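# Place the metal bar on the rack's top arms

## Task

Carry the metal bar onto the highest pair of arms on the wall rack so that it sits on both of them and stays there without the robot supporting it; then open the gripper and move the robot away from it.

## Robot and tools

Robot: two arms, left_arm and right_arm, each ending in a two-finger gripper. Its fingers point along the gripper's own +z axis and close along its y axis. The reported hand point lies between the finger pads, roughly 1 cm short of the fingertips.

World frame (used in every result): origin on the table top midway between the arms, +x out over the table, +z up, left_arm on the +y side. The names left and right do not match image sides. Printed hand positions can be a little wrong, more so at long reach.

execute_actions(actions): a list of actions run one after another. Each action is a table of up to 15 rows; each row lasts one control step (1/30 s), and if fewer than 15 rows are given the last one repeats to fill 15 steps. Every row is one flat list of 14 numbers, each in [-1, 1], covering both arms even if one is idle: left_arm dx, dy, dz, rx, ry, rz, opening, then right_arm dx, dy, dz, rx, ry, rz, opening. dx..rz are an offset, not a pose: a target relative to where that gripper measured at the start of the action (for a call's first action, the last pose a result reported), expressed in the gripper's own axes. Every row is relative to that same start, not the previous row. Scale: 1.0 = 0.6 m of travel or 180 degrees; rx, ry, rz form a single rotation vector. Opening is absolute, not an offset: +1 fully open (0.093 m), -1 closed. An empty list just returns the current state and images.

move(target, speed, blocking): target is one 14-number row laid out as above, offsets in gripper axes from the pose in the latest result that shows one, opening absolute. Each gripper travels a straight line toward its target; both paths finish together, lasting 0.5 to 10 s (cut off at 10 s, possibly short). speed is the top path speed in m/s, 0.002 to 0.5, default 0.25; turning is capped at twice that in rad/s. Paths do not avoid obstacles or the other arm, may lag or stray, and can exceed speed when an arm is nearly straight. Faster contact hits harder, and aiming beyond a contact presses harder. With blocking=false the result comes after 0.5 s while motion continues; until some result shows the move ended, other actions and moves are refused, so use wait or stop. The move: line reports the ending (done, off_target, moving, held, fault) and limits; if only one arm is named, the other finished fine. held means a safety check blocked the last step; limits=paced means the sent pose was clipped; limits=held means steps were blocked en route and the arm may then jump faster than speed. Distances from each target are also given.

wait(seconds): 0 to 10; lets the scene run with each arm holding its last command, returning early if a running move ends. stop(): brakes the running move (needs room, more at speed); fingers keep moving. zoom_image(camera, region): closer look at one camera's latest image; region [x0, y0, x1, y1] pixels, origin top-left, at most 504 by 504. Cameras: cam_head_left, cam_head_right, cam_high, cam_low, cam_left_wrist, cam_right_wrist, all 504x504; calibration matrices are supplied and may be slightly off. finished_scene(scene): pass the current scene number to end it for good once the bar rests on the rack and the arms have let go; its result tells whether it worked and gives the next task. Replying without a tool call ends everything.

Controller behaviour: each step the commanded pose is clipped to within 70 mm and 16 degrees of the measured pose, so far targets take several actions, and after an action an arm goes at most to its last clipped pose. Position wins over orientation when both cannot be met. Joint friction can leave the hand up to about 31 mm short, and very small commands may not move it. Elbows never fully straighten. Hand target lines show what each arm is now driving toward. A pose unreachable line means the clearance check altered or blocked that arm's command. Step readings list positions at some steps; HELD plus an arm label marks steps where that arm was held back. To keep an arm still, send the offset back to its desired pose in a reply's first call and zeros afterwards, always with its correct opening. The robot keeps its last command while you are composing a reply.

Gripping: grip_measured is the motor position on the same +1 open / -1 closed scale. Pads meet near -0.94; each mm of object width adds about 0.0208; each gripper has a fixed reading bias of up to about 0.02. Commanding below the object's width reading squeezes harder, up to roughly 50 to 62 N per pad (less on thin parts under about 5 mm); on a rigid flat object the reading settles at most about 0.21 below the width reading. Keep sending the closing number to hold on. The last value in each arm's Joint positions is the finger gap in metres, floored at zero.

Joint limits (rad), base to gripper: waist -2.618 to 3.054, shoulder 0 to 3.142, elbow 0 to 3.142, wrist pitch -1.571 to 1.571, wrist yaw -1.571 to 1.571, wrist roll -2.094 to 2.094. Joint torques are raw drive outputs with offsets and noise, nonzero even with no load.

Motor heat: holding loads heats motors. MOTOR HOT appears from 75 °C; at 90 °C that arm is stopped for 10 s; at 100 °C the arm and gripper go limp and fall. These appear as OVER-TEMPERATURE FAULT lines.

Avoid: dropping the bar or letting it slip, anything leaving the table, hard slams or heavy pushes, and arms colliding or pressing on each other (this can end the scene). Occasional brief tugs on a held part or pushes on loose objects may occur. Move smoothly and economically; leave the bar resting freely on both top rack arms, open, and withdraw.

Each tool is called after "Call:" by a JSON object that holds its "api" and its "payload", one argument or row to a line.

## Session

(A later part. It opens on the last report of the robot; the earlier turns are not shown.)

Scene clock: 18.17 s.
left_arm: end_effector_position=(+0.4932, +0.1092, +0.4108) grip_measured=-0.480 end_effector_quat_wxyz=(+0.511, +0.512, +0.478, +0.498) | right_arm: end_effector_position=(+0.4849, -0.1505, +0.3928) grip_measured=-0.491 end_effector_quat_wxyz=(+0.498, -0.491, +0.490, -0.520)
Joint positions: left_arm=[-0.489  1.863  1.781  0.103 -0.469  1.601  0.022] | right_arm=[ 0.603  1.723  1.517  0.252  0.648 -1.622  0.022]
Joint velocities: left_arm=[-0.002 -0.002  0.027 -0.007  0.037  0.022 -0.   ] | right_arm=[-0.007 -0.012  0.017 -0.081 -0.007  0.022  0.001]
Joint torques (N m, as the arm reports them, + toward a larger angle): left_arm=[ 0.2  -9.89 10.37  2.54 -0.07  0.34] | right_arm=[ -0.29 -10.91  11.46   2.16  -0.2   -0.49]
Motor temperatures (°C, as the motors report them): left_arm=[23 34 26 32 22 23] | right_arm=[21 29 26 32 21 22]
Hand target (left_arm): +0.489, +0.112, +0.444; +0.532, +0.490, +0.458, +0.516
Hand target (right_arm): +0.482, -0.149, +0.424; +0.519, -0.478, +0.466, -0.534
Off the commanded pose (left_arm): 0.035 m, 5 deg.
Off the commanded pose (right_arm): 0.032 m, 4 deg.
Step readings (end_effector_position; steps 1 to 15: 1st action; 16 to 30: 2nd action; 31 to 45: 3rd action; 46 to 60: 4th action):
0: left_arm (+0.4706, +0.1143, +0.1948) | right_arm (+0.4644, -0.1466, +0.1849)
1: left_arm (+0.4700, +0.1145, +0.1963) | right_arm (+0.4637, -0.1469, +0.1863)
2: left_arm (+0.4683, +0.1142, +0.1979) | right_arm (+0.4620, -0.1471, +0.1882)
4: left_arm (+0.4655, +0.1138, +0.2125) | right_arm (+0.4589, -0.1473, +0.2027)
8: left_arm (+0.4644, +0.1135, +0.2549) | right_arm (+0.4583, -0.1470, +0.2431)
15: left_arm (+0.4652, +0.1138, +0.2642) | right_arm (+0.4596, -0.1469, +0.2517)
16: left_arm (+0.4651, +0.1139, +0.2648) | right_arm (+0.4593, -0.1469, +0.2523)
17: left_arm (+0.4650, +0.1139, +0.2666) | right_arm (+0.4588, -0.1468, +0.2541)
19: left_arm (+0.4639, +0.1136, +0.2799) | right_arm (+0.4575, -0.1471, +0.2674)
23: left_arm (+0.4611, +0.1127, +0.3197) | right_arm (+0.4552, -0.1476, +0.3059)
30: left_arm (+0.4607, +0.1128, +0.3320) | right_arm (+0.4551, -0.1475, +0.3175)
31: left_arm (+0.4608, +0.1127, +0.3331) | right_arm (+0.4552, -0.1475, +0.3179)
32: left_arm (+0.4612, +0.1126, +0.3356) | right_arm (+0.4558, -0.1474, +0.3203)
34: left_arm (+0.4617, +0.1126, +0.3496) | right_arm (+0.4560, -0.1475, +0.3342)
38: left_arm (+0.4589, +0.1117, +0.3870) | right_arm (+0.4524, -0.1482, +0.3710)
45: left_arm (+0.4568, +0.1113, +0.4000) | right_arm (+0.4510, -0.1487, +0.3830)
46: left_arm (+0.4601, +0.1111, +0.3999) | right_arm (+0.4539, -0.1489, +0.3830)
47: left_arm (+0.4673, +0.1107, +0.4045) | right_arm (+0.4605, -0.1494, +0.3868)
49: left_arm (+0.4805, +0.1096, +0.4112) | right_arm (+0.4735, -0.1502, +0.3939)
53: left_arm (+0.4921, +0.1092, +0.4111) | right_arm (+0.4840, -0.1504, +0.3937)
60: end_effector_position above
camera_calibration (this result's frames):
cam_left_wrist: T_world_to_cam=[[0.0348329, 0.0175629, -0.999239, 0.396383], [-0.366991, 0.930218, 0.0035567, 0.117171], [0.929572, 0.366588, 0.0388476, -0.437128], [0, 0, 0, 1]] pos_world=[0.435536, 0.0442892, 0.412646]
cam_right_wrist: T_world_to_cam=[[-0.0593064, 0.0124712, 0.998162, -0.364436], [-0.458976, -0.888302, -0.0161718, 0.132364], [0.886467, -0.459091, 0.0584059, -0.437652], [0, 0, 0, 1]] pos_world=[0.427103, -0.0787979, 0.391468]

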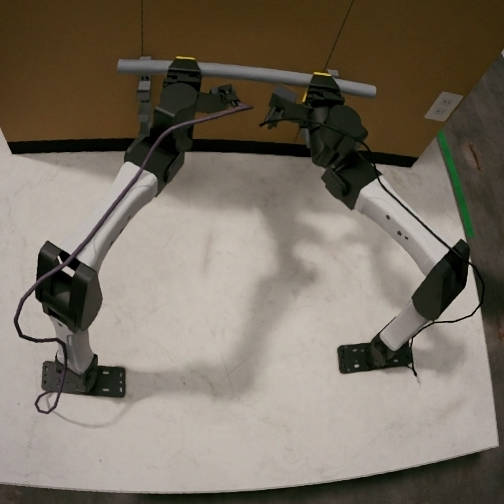

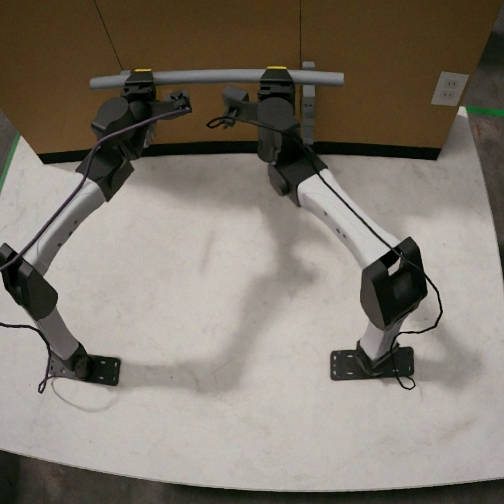

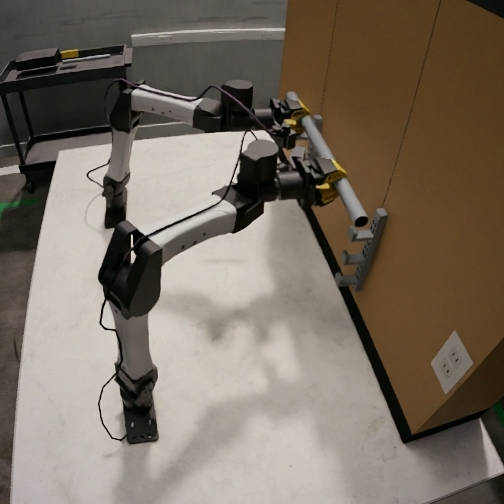

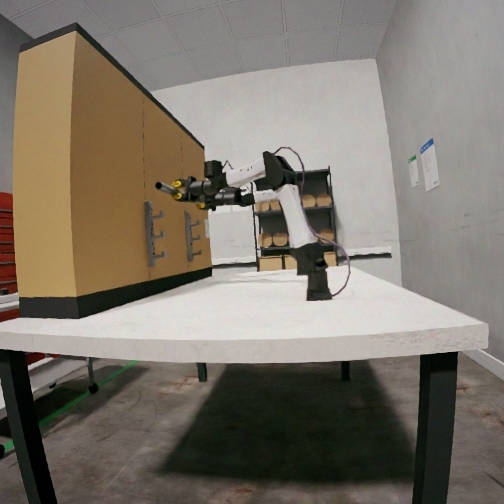

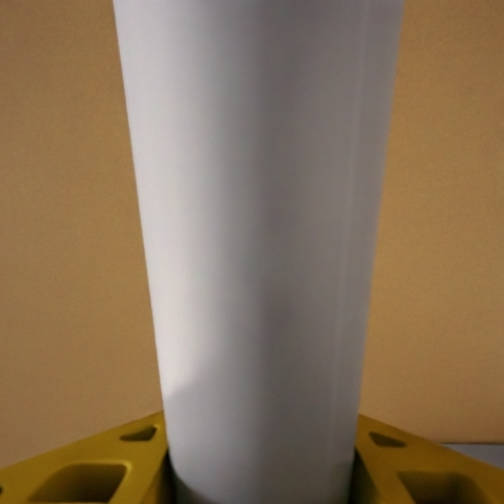

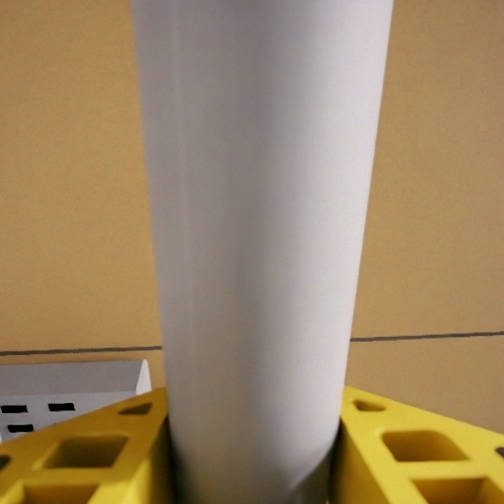

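Call:
{"api": "execute_actions", "payload": {
  "actions": [
    [[0.01,0.02,0.035,-0.02,0,0,-0.7,-0.008,-0.02,0.038,0.015,0,0,-0.7]],
    [[0.01,0.02,0.035,-0.02,0,0,-0.7,-0.008,-0.02,0.038,0.015,0,0,-0.7]]
  ]
}}

Scene clock: 20.13 s.
left_arm: end_effector_position=(+0.5408, +0.1210, +0.3577) grip_measured=-0.480 end_effector_quat_wxyz=(+0.488, +0.527, +0.500, +0.483) | right_arm: end_effector_position=(+0.5340, -0.1395, +0.3389) grip_measured=-0.491 end_effector_quat_wxyz=(+0.475, -0.509, +0.513, -0.501)
Joint positions: left_arm=[-0.42   2.008  1.843  0.102 -0.415  1.567  0.022] | right_arm=[ 0.56   1.91   1.622  0.231  0.614 -1.562  0.022]
Joint velocities: left_arm=[ 0.002 -0.022  0.007  0.022  0.007  0.037 -0.   ] | right_arm=[ 0.012 -0.017  0.017 -0.022 -0.007  0.007 -0.   ]
Joint torques (N m, as the arm reports them, + toward a larger angle): left_arm=[  0.05 -11.46   9.74   2.89  -0.15   0.33] | right_arm=[ -0.34 -14.46  11.1    2.21   0.03  -0.49]
Motor temperatures (°C, as the motors report them): left_arm=[23 35 26 33 22 23] | right_arm=[21 30 27 32 21 22]
Hand target (left_arm): +0.537, +0.121, +0.394; +0.516, +0.504, +0.475, +0.505
Hand target (right_arm): +0.531, -0.142, +0.377; +0.495, -0.489, +0.493, -0.523
Off the commanded pose (left_arm): 0.037 m, 6 deg.
Off the commanded pose (right_arm): 0.039 m, 5 deg.
Step readings (end_effector_position; steps 1 to 15: 1st action; 16 to 30: 2nd action):
0: left_arm (+0.4932, +0.1091, +0.4109) | right_arm (+0.4849, -0.1505, +0.3928)
1: left_arm (+0.4951, +0.1095, +0.4098) | right_arm (+0.4870, -0.1505, +0.3921)
2: left_arm (+0.4986, +0.1101, +0.4102) | right_arm (+0.4909, -0.1500, +0.3926)
4: left_arm (+0.5068, +0.1126, +0.4052) | right_arm (+0.4989, -0.1475, +0.3879)
8: left_arm (+0.5174, +0.1151, +0.3873) | right_arm (+0.5083, -0.1450, +0.3700)
15: left_arm (+0.5188, +0.1143, +0.3832) | right_arm (+0.5099, -0.1456, +0.3660)
16: left_arm (+0.5211, +0.1147, +0.3814) | right_arm (+0.5120, -0.1456, +0.3650)
17: left_arm (+0.5247, +0.1155, +0.3818) | right_arm (+0.5161, -0.1447, +0.3650)
19: left_arm (+0.5327, +0.1183, +0.3767) | right_arm (+0.5242, -0.1420, +0.3602)
23: left_arm (+0.5406, +0.1210, +0.3599) | right_arm (+0.5330, -0.1397, +0.3416)
30: end_effector_position above
camera_calibration (this result's frames):
cam_left_wrist: T_world_to_cam=[[-0.0409697, 0.0211429, -0.998937, 0.381869], [-0.380248, 0.924216, 0.0351566, 0.120379], [0.923977, 0.381284, -0.0298254, -0.457807], [0, 0, 0, 1]] pos_world=[0.484422, 0.0552245, 0.363577]
cam_right_wrist: T_world_to_cam=[[0.0233647, 0.0108664, 0.999668, -0.352711], [-0.46743, -0.883792, 0.0205318, 0.156486], [0.883721, -0.467754, -0.0155703, -0.447665], [0, 0, 0, 1]] pos_world=[0.476998, -0.0672634, 0.34241]

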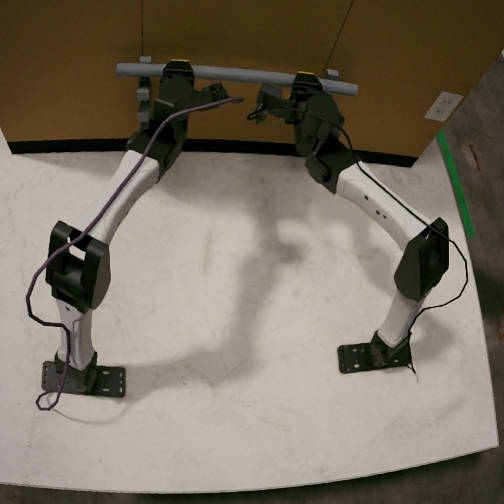

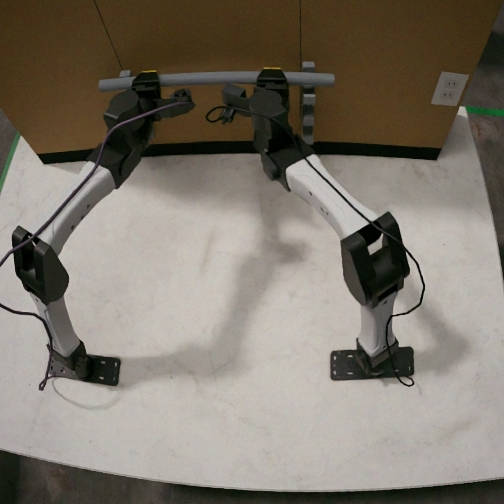

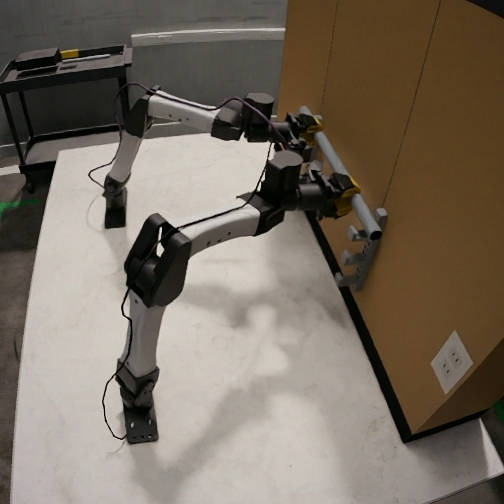

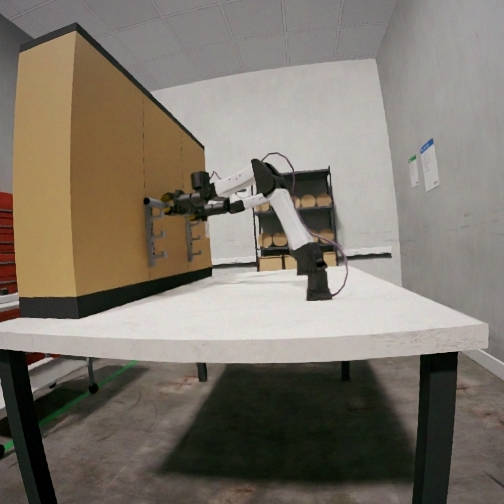

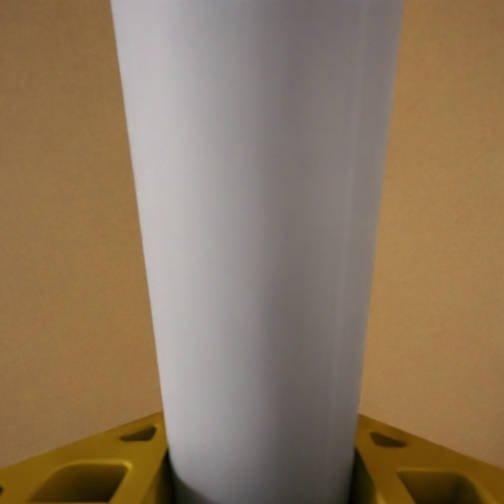

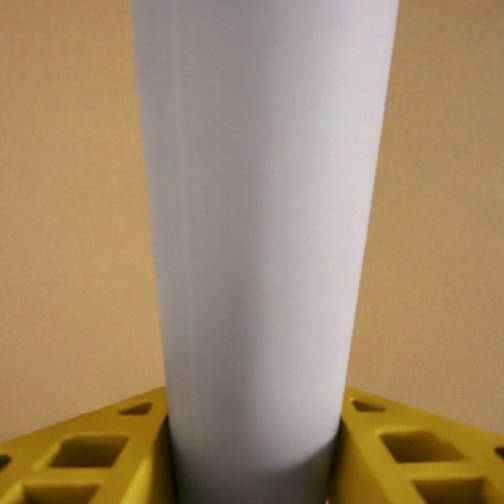

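Call:
{"api": "execute_actions", "payload": {
  "actions": [
    [[0,0.015,-0.008,-0.025,0,0,-0.7,0,-0.02,-0.003,0.02,0,0,-0.7]],
    [[0,0.01,-0.004,-0.02,0,0,-0.7,0,-0.015,0,0.015,0,0,-0.7]],
    [[0,0.005,0,-0.02,0,0,-0.7,0,-0.005,0,0.015,0,0,-0.7]],
    [[0,0,0,0,0,0,-0.7,0,0,0,0,0,0,-0.7]]
  ]
}}

Scene clock: 23.50 s.
left_arm: end_effector_position=(+0.5405, +0.1235, +0.3231) grip_measured=-0.480 end_effector_quat_wxyz=(+0.494, +0.515, +0.510, +0.481) | right_arm: end_effector_position=(+0.5347, -0.1371, +0.3113) grip_measured=-0.491 end_effector_quat_wxyz=(-0.469, +0.521, -0.513, +0.496)
Joint positions: left_arm=[-0.42   2.005  1.695  0.255 -0.429  1.539  0.022] | right_arm=[ 0.56   1.922  1.553  0.284  0.602 -1.559  0.022]
Joint velocities: left_arm=[ 0.002 -0.007 -0.002 -0.007 -0.037  0.081  0.001] | right_arm=[ 0.012 -0.022  0.002 -0.051 -0.037  0.007 -0.   ]
Joint torques (N m, as the arm reports them, + toward a larger angle): left_arm=[  0.11 -10.38   7.43   2.24  -0.17  -0.12] | right_arm=[ -0.33 -12.85   8.1    1.92   0.06  -0.07]
Motor temperatures (°C, as the motors report them): left_arm=[23 36 27 34 22 23] | right_arm=[21 31 27 33 21 22]
Hand target (left_arm): +0.540, +0.123, +0.324; +0.495, +0.513, +0.509, +0.481
Hand target (right_arm): +0.535, -0.137, +0.313; -0.469, +0.521, -0.510, +0.498
Off the commanded pose (left_arm): 0.001 m, 0 deg.
Off the commanded pose (right_arm): 0.002 m, 0 deg.
Step readings (end_effector_position; steps 1 to 15: 1st action; 16 to 30: 2nd action; 31 to 45: 3rd action; 46 to 60: 4th action):
0: left_arm (+0.5408, +0.1210, +0.3577) | right_arm (+0.5340, -0.1394, +0.3389)
1: left_arm (+0.5409, +0.1210, +0.3554) | right_arm (+0.5340, -0.1394, +0.3387)
2: left_arm (+0.5406, +0.1214, +0.3532) | right_arm (+0.5340, -0.1392, +0.3380)
4: left_arm (+0.5408, +0.1215, +0.3468) | right_arm (+0.5338, -0.1391, +0.3333)
8: left_arm (+0.5407, +0.1218, +0.3376) | right_arm (+0.5342, -0.1388, +0.3247)
15: left_arm (+0.5407, +0.1219, +0.3380) | right_arm (+0.5343, -0.1386, +0.3248)
16: left_arm (+0.5408, +0.1220, +0.3362) | right_arm (+0.5343, -0.1385, +0.3248)
17: left_arm (+0.5408, +0.1222, +0.3343) | right_arm (+0.5343, -0.1383, +0.3248)
19: left_arm (+0.5407, +0.1224, +0.3293) | right_arm (+0.5341, -0.1382, +0.3214)
23: left_arm (+0.5405, +0.1230, +0.3250) | right_arm (+0.5351, -0.1375, +0.3147)
30: left_arm (+0.5405, +0.1232, +0.3252) | right_arm (+0.5352, -0.1374, +0.3151)
31: left_arm (+0.5405, +0.1232, +0.3240) | right_arm (+0.5351, -0.1372, +0.3142)
32: left_arm (+0.5405, +0.1234, +0.3237) | right_arm (+0.5350, -0.1372, +0.3131)
34: left_arm (+0.5405, +0.1234, +0.3234) | right_arm (+0.5348, -0.1372, +0.3116)
38: left_arm (+0.5405, +0.1234, +0.3239) | right_arm (+0.5348, -0.1371, +0.3124)
45: left_arm (+0.5405, +0.1235, +0.3241) | right_arm (+0.5349, -0.1371, +0.3130)
46: left_arm (+0.5405, +0.1235, +0.3236) | right_arm (+0.5348, -0.1371, +0.3127)
47: left_arm (+0.5405, +0.1235, +0.3234) | right_arm (+0.5348, -0.1371, +0.3122)
49: left_arm (+0.5405, +0.1235, +0.3232) | right_arm (+0.5348, -0.1371, +0.3116)
53: left_arm (+0.5405, +0.1235, +0.3231) | right_arm (+0.5348, -0.1371, +0.3114)
60: end_effector_position above
camera_calibration (this result's frames):
cam_left_wrist: T_world_to_cam=[[-0.0345222, -0.009405, -0.99936, 0.347723], [-0.394363, 0.918941, 0.00497479, 0.137202], [0.918306, 0.394282, -0.0354328, -0.456224], [0, 0, 0, 1]] pos_world=[0.485065, 0.0570706, 0.330653]
cam_right_wrist: T_world_to_cam=[[0.0470761, 0.0234919, 0.998615, -0.335829], [-0.456355, -0.888786, 0.0424215, 0.146132], [0.888551, -0.45772, -0.0311199, -0.443963], [0, 0, 0, 1]] pos_world=[0.476982, -0.0654421, 0.315348]

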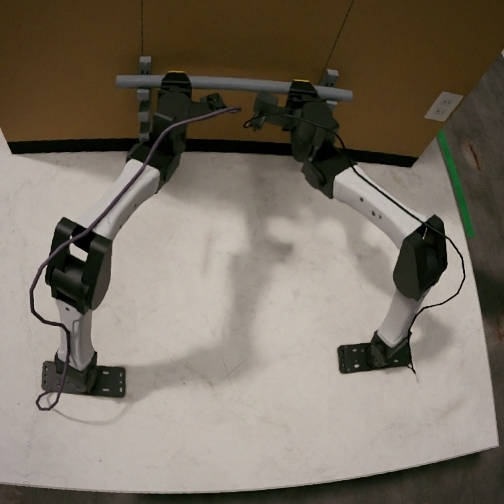

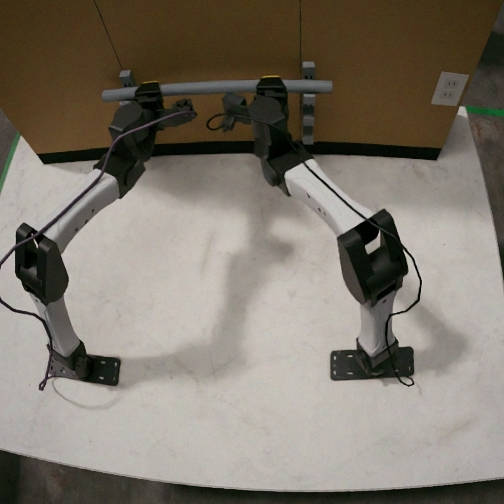

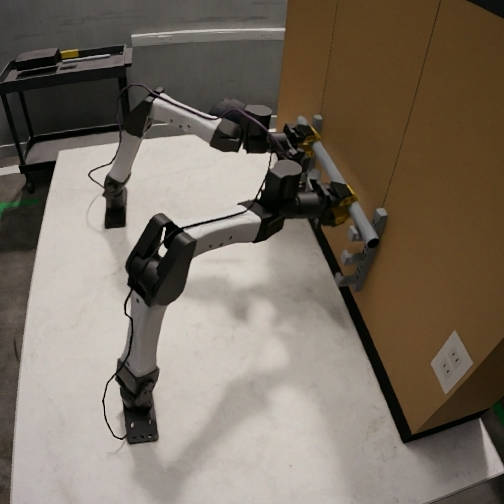

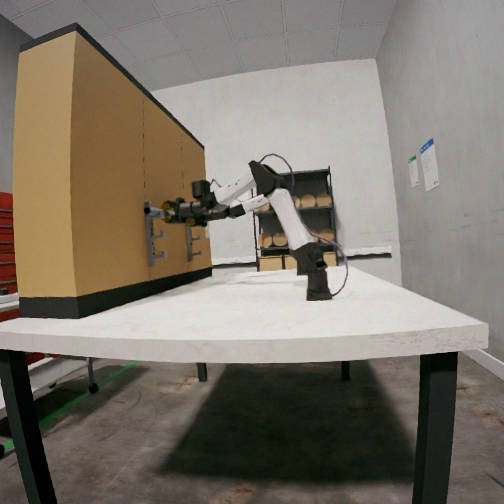

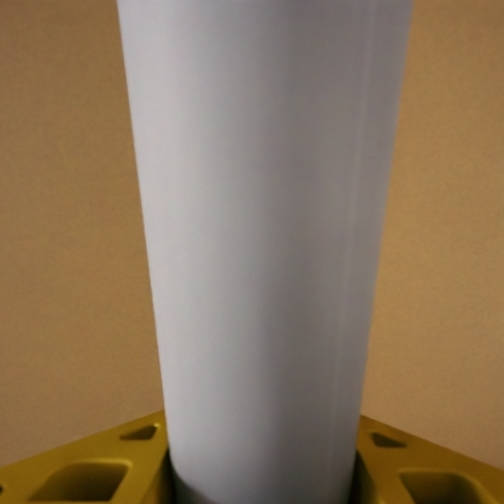

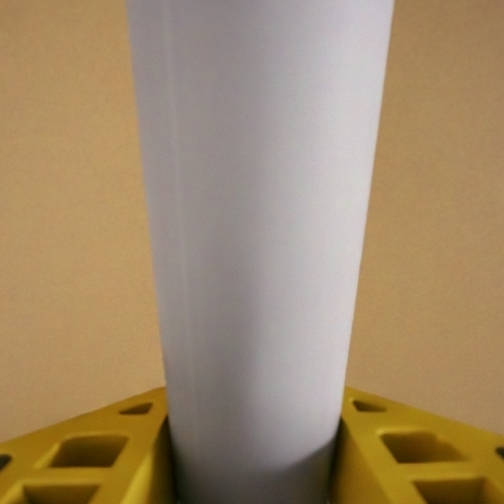

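Call:
{"api": "execute_actions", "payload": {
  "actions": [
    [[0,0,0,0,0,0,0.8,0,0,0,0,0,0,0.8]]
  ]
}}

Call:
{"api": "move", "payload": {
  "target": [0.02,0,-0.25,0,0,0,0.8,0.04,0,-0.25,0,0,0,0.8]
}}

Scene clock: 25.03 s.
left_arm: end_effector_position=(+0.5404, +0.1236, +0.3228) grip_measured=+0.798 end_effector_quat_wxyz=(+0.493, +0.515, +0.510, +0.481) | right_arm: end_effector_position=(+0.5347, -0.1371, +0.3107) grip_measured=+0.798 end_effector_quat_wxyz=(-0.468, +0.522, -0.513, +0.495)
Joint positions: left_arm=[-0.42   2.005  1.695  0.253 -0.429  1.539  0.084] | right_arm=[ 0.56   1.922  1.553  0.282  0.602 -1.558  0.083]
Joint velocities: left_arm=[-0.002  0.002 -0.007  0.022 -0.037  0.022  0.   ] | right_arm=[ 0.012 -0.002  0.007 -0.022 -0.095  0.051  0.001]
Joint torques (N m, as the arm reports them, + toward a larger angle): left_arm=[  0.   -10.34   7.24   2.22  -0.16  -0.15] | right_arm=[ -0.24 -12.84   8.23   1.94   0.15  -0.02]
Motor temperatures (°C, as the motors report them): left_arm=[23 36 27 34 22 23] | right_arm=[21 31 27 33 21 22]
Hand target (left_arm): +0.540, +0.124, +0.323; +0.494, +0.515, +0.510, +0.481
Hand target (right_arm): +0.535, -0.137, +0.311; -0.469, +0.521, -0.513, +0.496
Off the commanded pose (left_arm): 0.000 m, 0 deg.
Off the commanded pose (right_arm): 0.001 m, 0 deg.
Step readings (end_effector_position):
0: left_arm (+0.5405, +0.1235, +0.3231) | right_arm (+0.5347, -0.1371, +0.3113)
1: left_arm (+0.5405, +0.1236, +0.3231) | right_arm (+0.5347, -0.1371, +0.3108)
2: left_arm (+0.5405, +0.1236, +0.3231) | right_arm (+0.5347, -0.1371, +0.3107)
4: left_arm (+0.5404, +0.1236, +0.3228) | right_arm (+0.5347, -0.1371, +0.3107)
8: left_arm (+0.5404, +0.1236, +0.3228) | right_arm (+0.5347, -0.1371, +0.3107)
15: end_effector_position above
camera_calibration (this result's frames):
cam_left_wrist: T_world_to_cam=[[-0.0358843, -0.00873947, -0.999318, 0.348019], [-0.394705, 0.918787, 0.00613817, 0.136959], [0.918107, 0.394656, -0.0364195, -0.45587], [0, 0, 0, 1]] pos_world=[0.485085, 0.0571169, 0.330339]
cam_right_wrist: T_world_to_cam=[[0.0492863, 0.024201, 0.998491, -0.336307], [-0.456307, -0.88873, 0.0440643, 0.145585], [0.888456, -0.457791, -0.0327592, -0.443407], [0, 0, 0, 1]] pos_world=[0.476954, -0.0654628, 0.314859]

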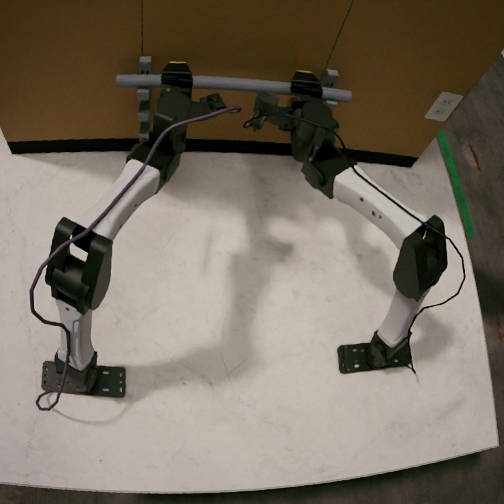

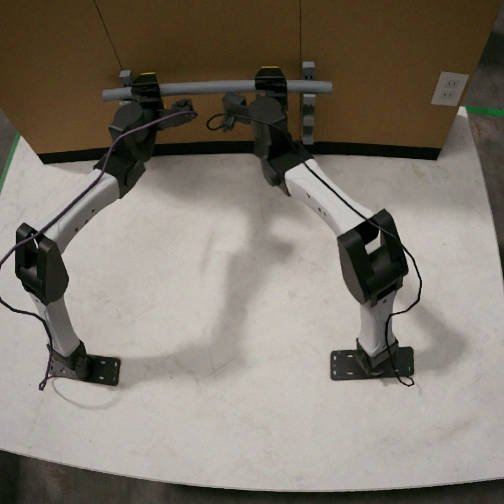

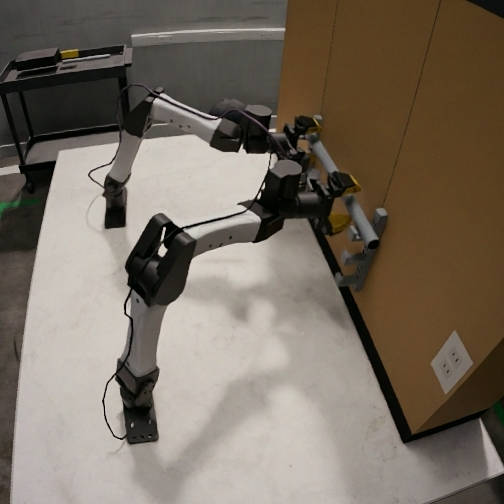

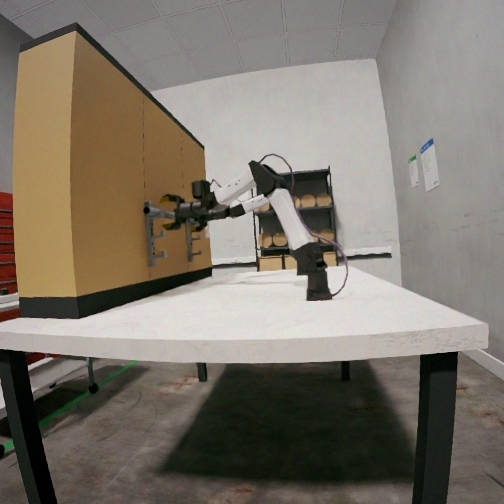

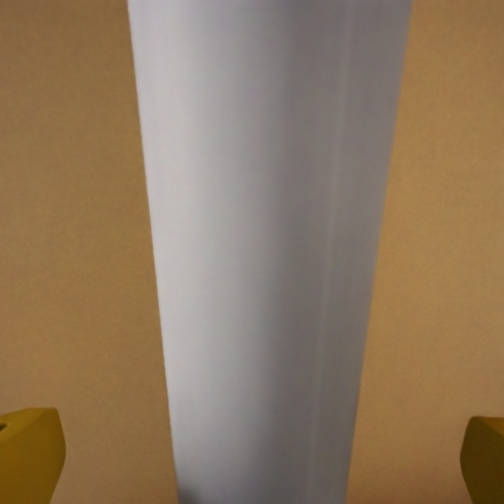

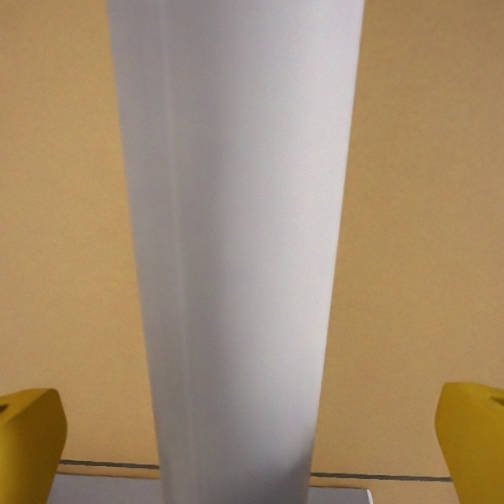

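Scene clock: 26.23 s.
left_arm: end_effector_position=(+0.3953, +0.1361, +0.3277) grip_measured=+0.798 end_effector_quat_wxyz=(+0.487, +0.522, +0.508, +0.482) | right_arm: end_effector_position=(+0.3897, -0.1591, +0.3280) grip_measured=+0.798 end_effector_quat_wxyz=(-0.475, +0.515, -0.510, +0.499)
Joint positions: left_arm=[-0.579  1.497  1.125  0.298 -0.587  1.538  0.084] | right_arm=[ 0.762  1.434  1.063  0.296  0.806 -1.546  0.083]
Joint velocities: left_arm=[-0.002 -0.007  0.002  0.037 -0.007 -0.051  0.   ] | right_arm=[-0.002 -0.012  0.012  0.022 -0.022  0.007 -0.   ]
Joint torques (N m, as the arm reports them, + toward a larger angle): left_arm=[-0.45 -7.49  6.09  2.28 -0.2  -0.22] | right_arm=[ 0.64 -8.61  6.34  1.73  0.14  0.03]
Motor temperatures (°C, as the motors report them): left_arm=[23 36 27 34 22 23] | right_arm=[21 31 27 33 21 22]
Hand target (left_arm): +0.391, +0.137, +0.330; +0.493, +0.515, +0.510, +0.481
Hand target (right_arm): +0.385, -0.160, +0.320; -0.468, +0.522, -0.510, +0.498
Off the commanded pose (left_arm): 0.006 m, 1 deg.
Off the commanded pose (right_arm): 0.008 m, 1 deg.
move: done
camera_calibration (this result's frames):
cam_left_wrist: T_world_to_cam=[[-0.0462012, 0.00763654, -0.998903, 0.349603], [-0.39292, 0.919227, 0.0252008, 0.0611554], [0.918411, 0.393653, -0.0394689, -0.326332], [0, 0, 0, 1]] pos_world=[0.339888, 0.0695761, 0.334798]
cam_right_wrist: T_world_to_cam=[[0.0293441, 0.0173197, 0.999419, -0.339511], [-0.458119, -0.888423, 0.0288471, 0.0648297], [0.888406, -0.4587, -0.0181355, -0.328969], [0, 0, 0, 1]] pos_world=[0.33192, -0.0874214, 0.331478]

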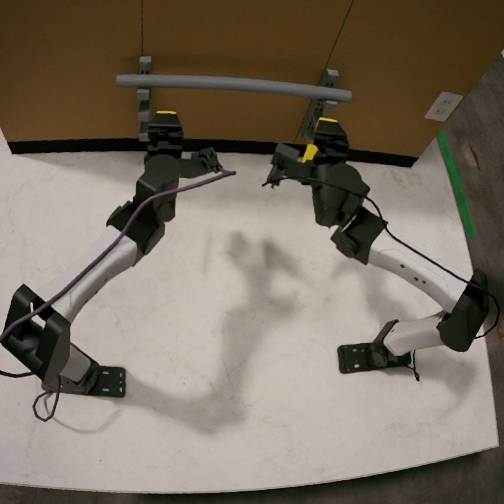

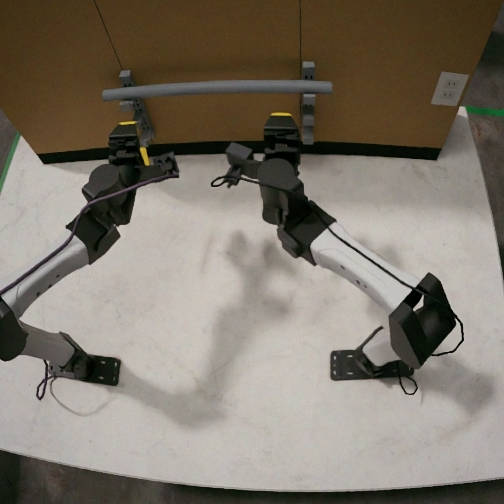

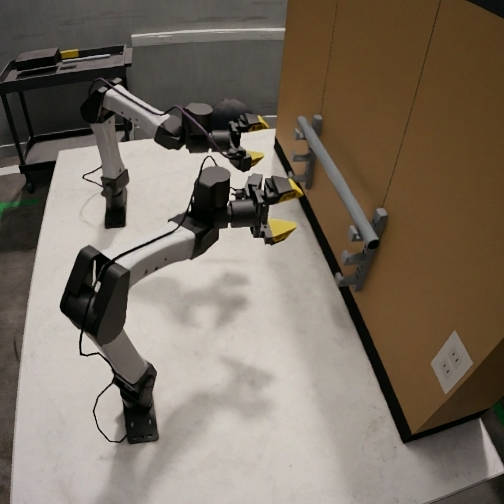

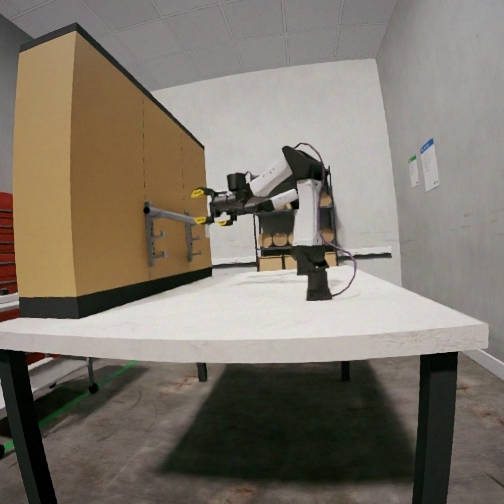

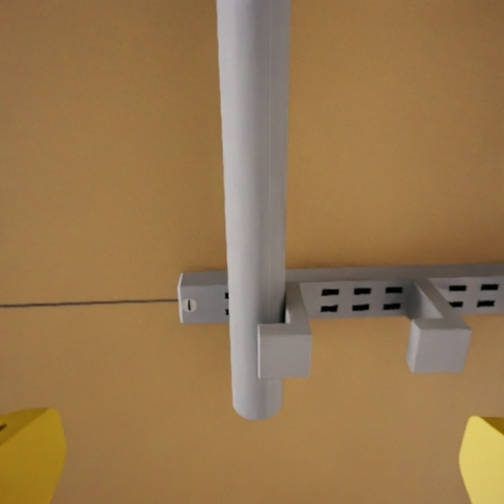

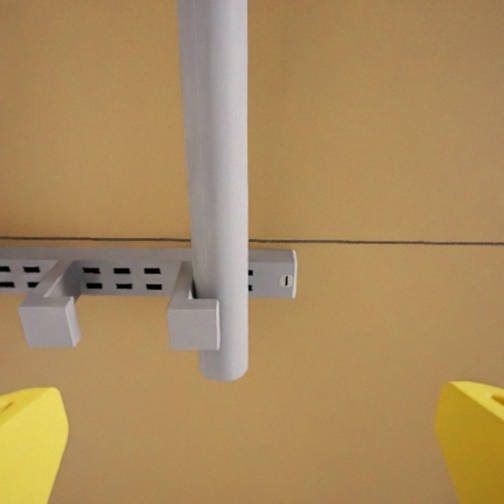

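Call:
{"api": "finished_scene", "payload": {
  "scene": 2
}}

The scene is finished: the task was done.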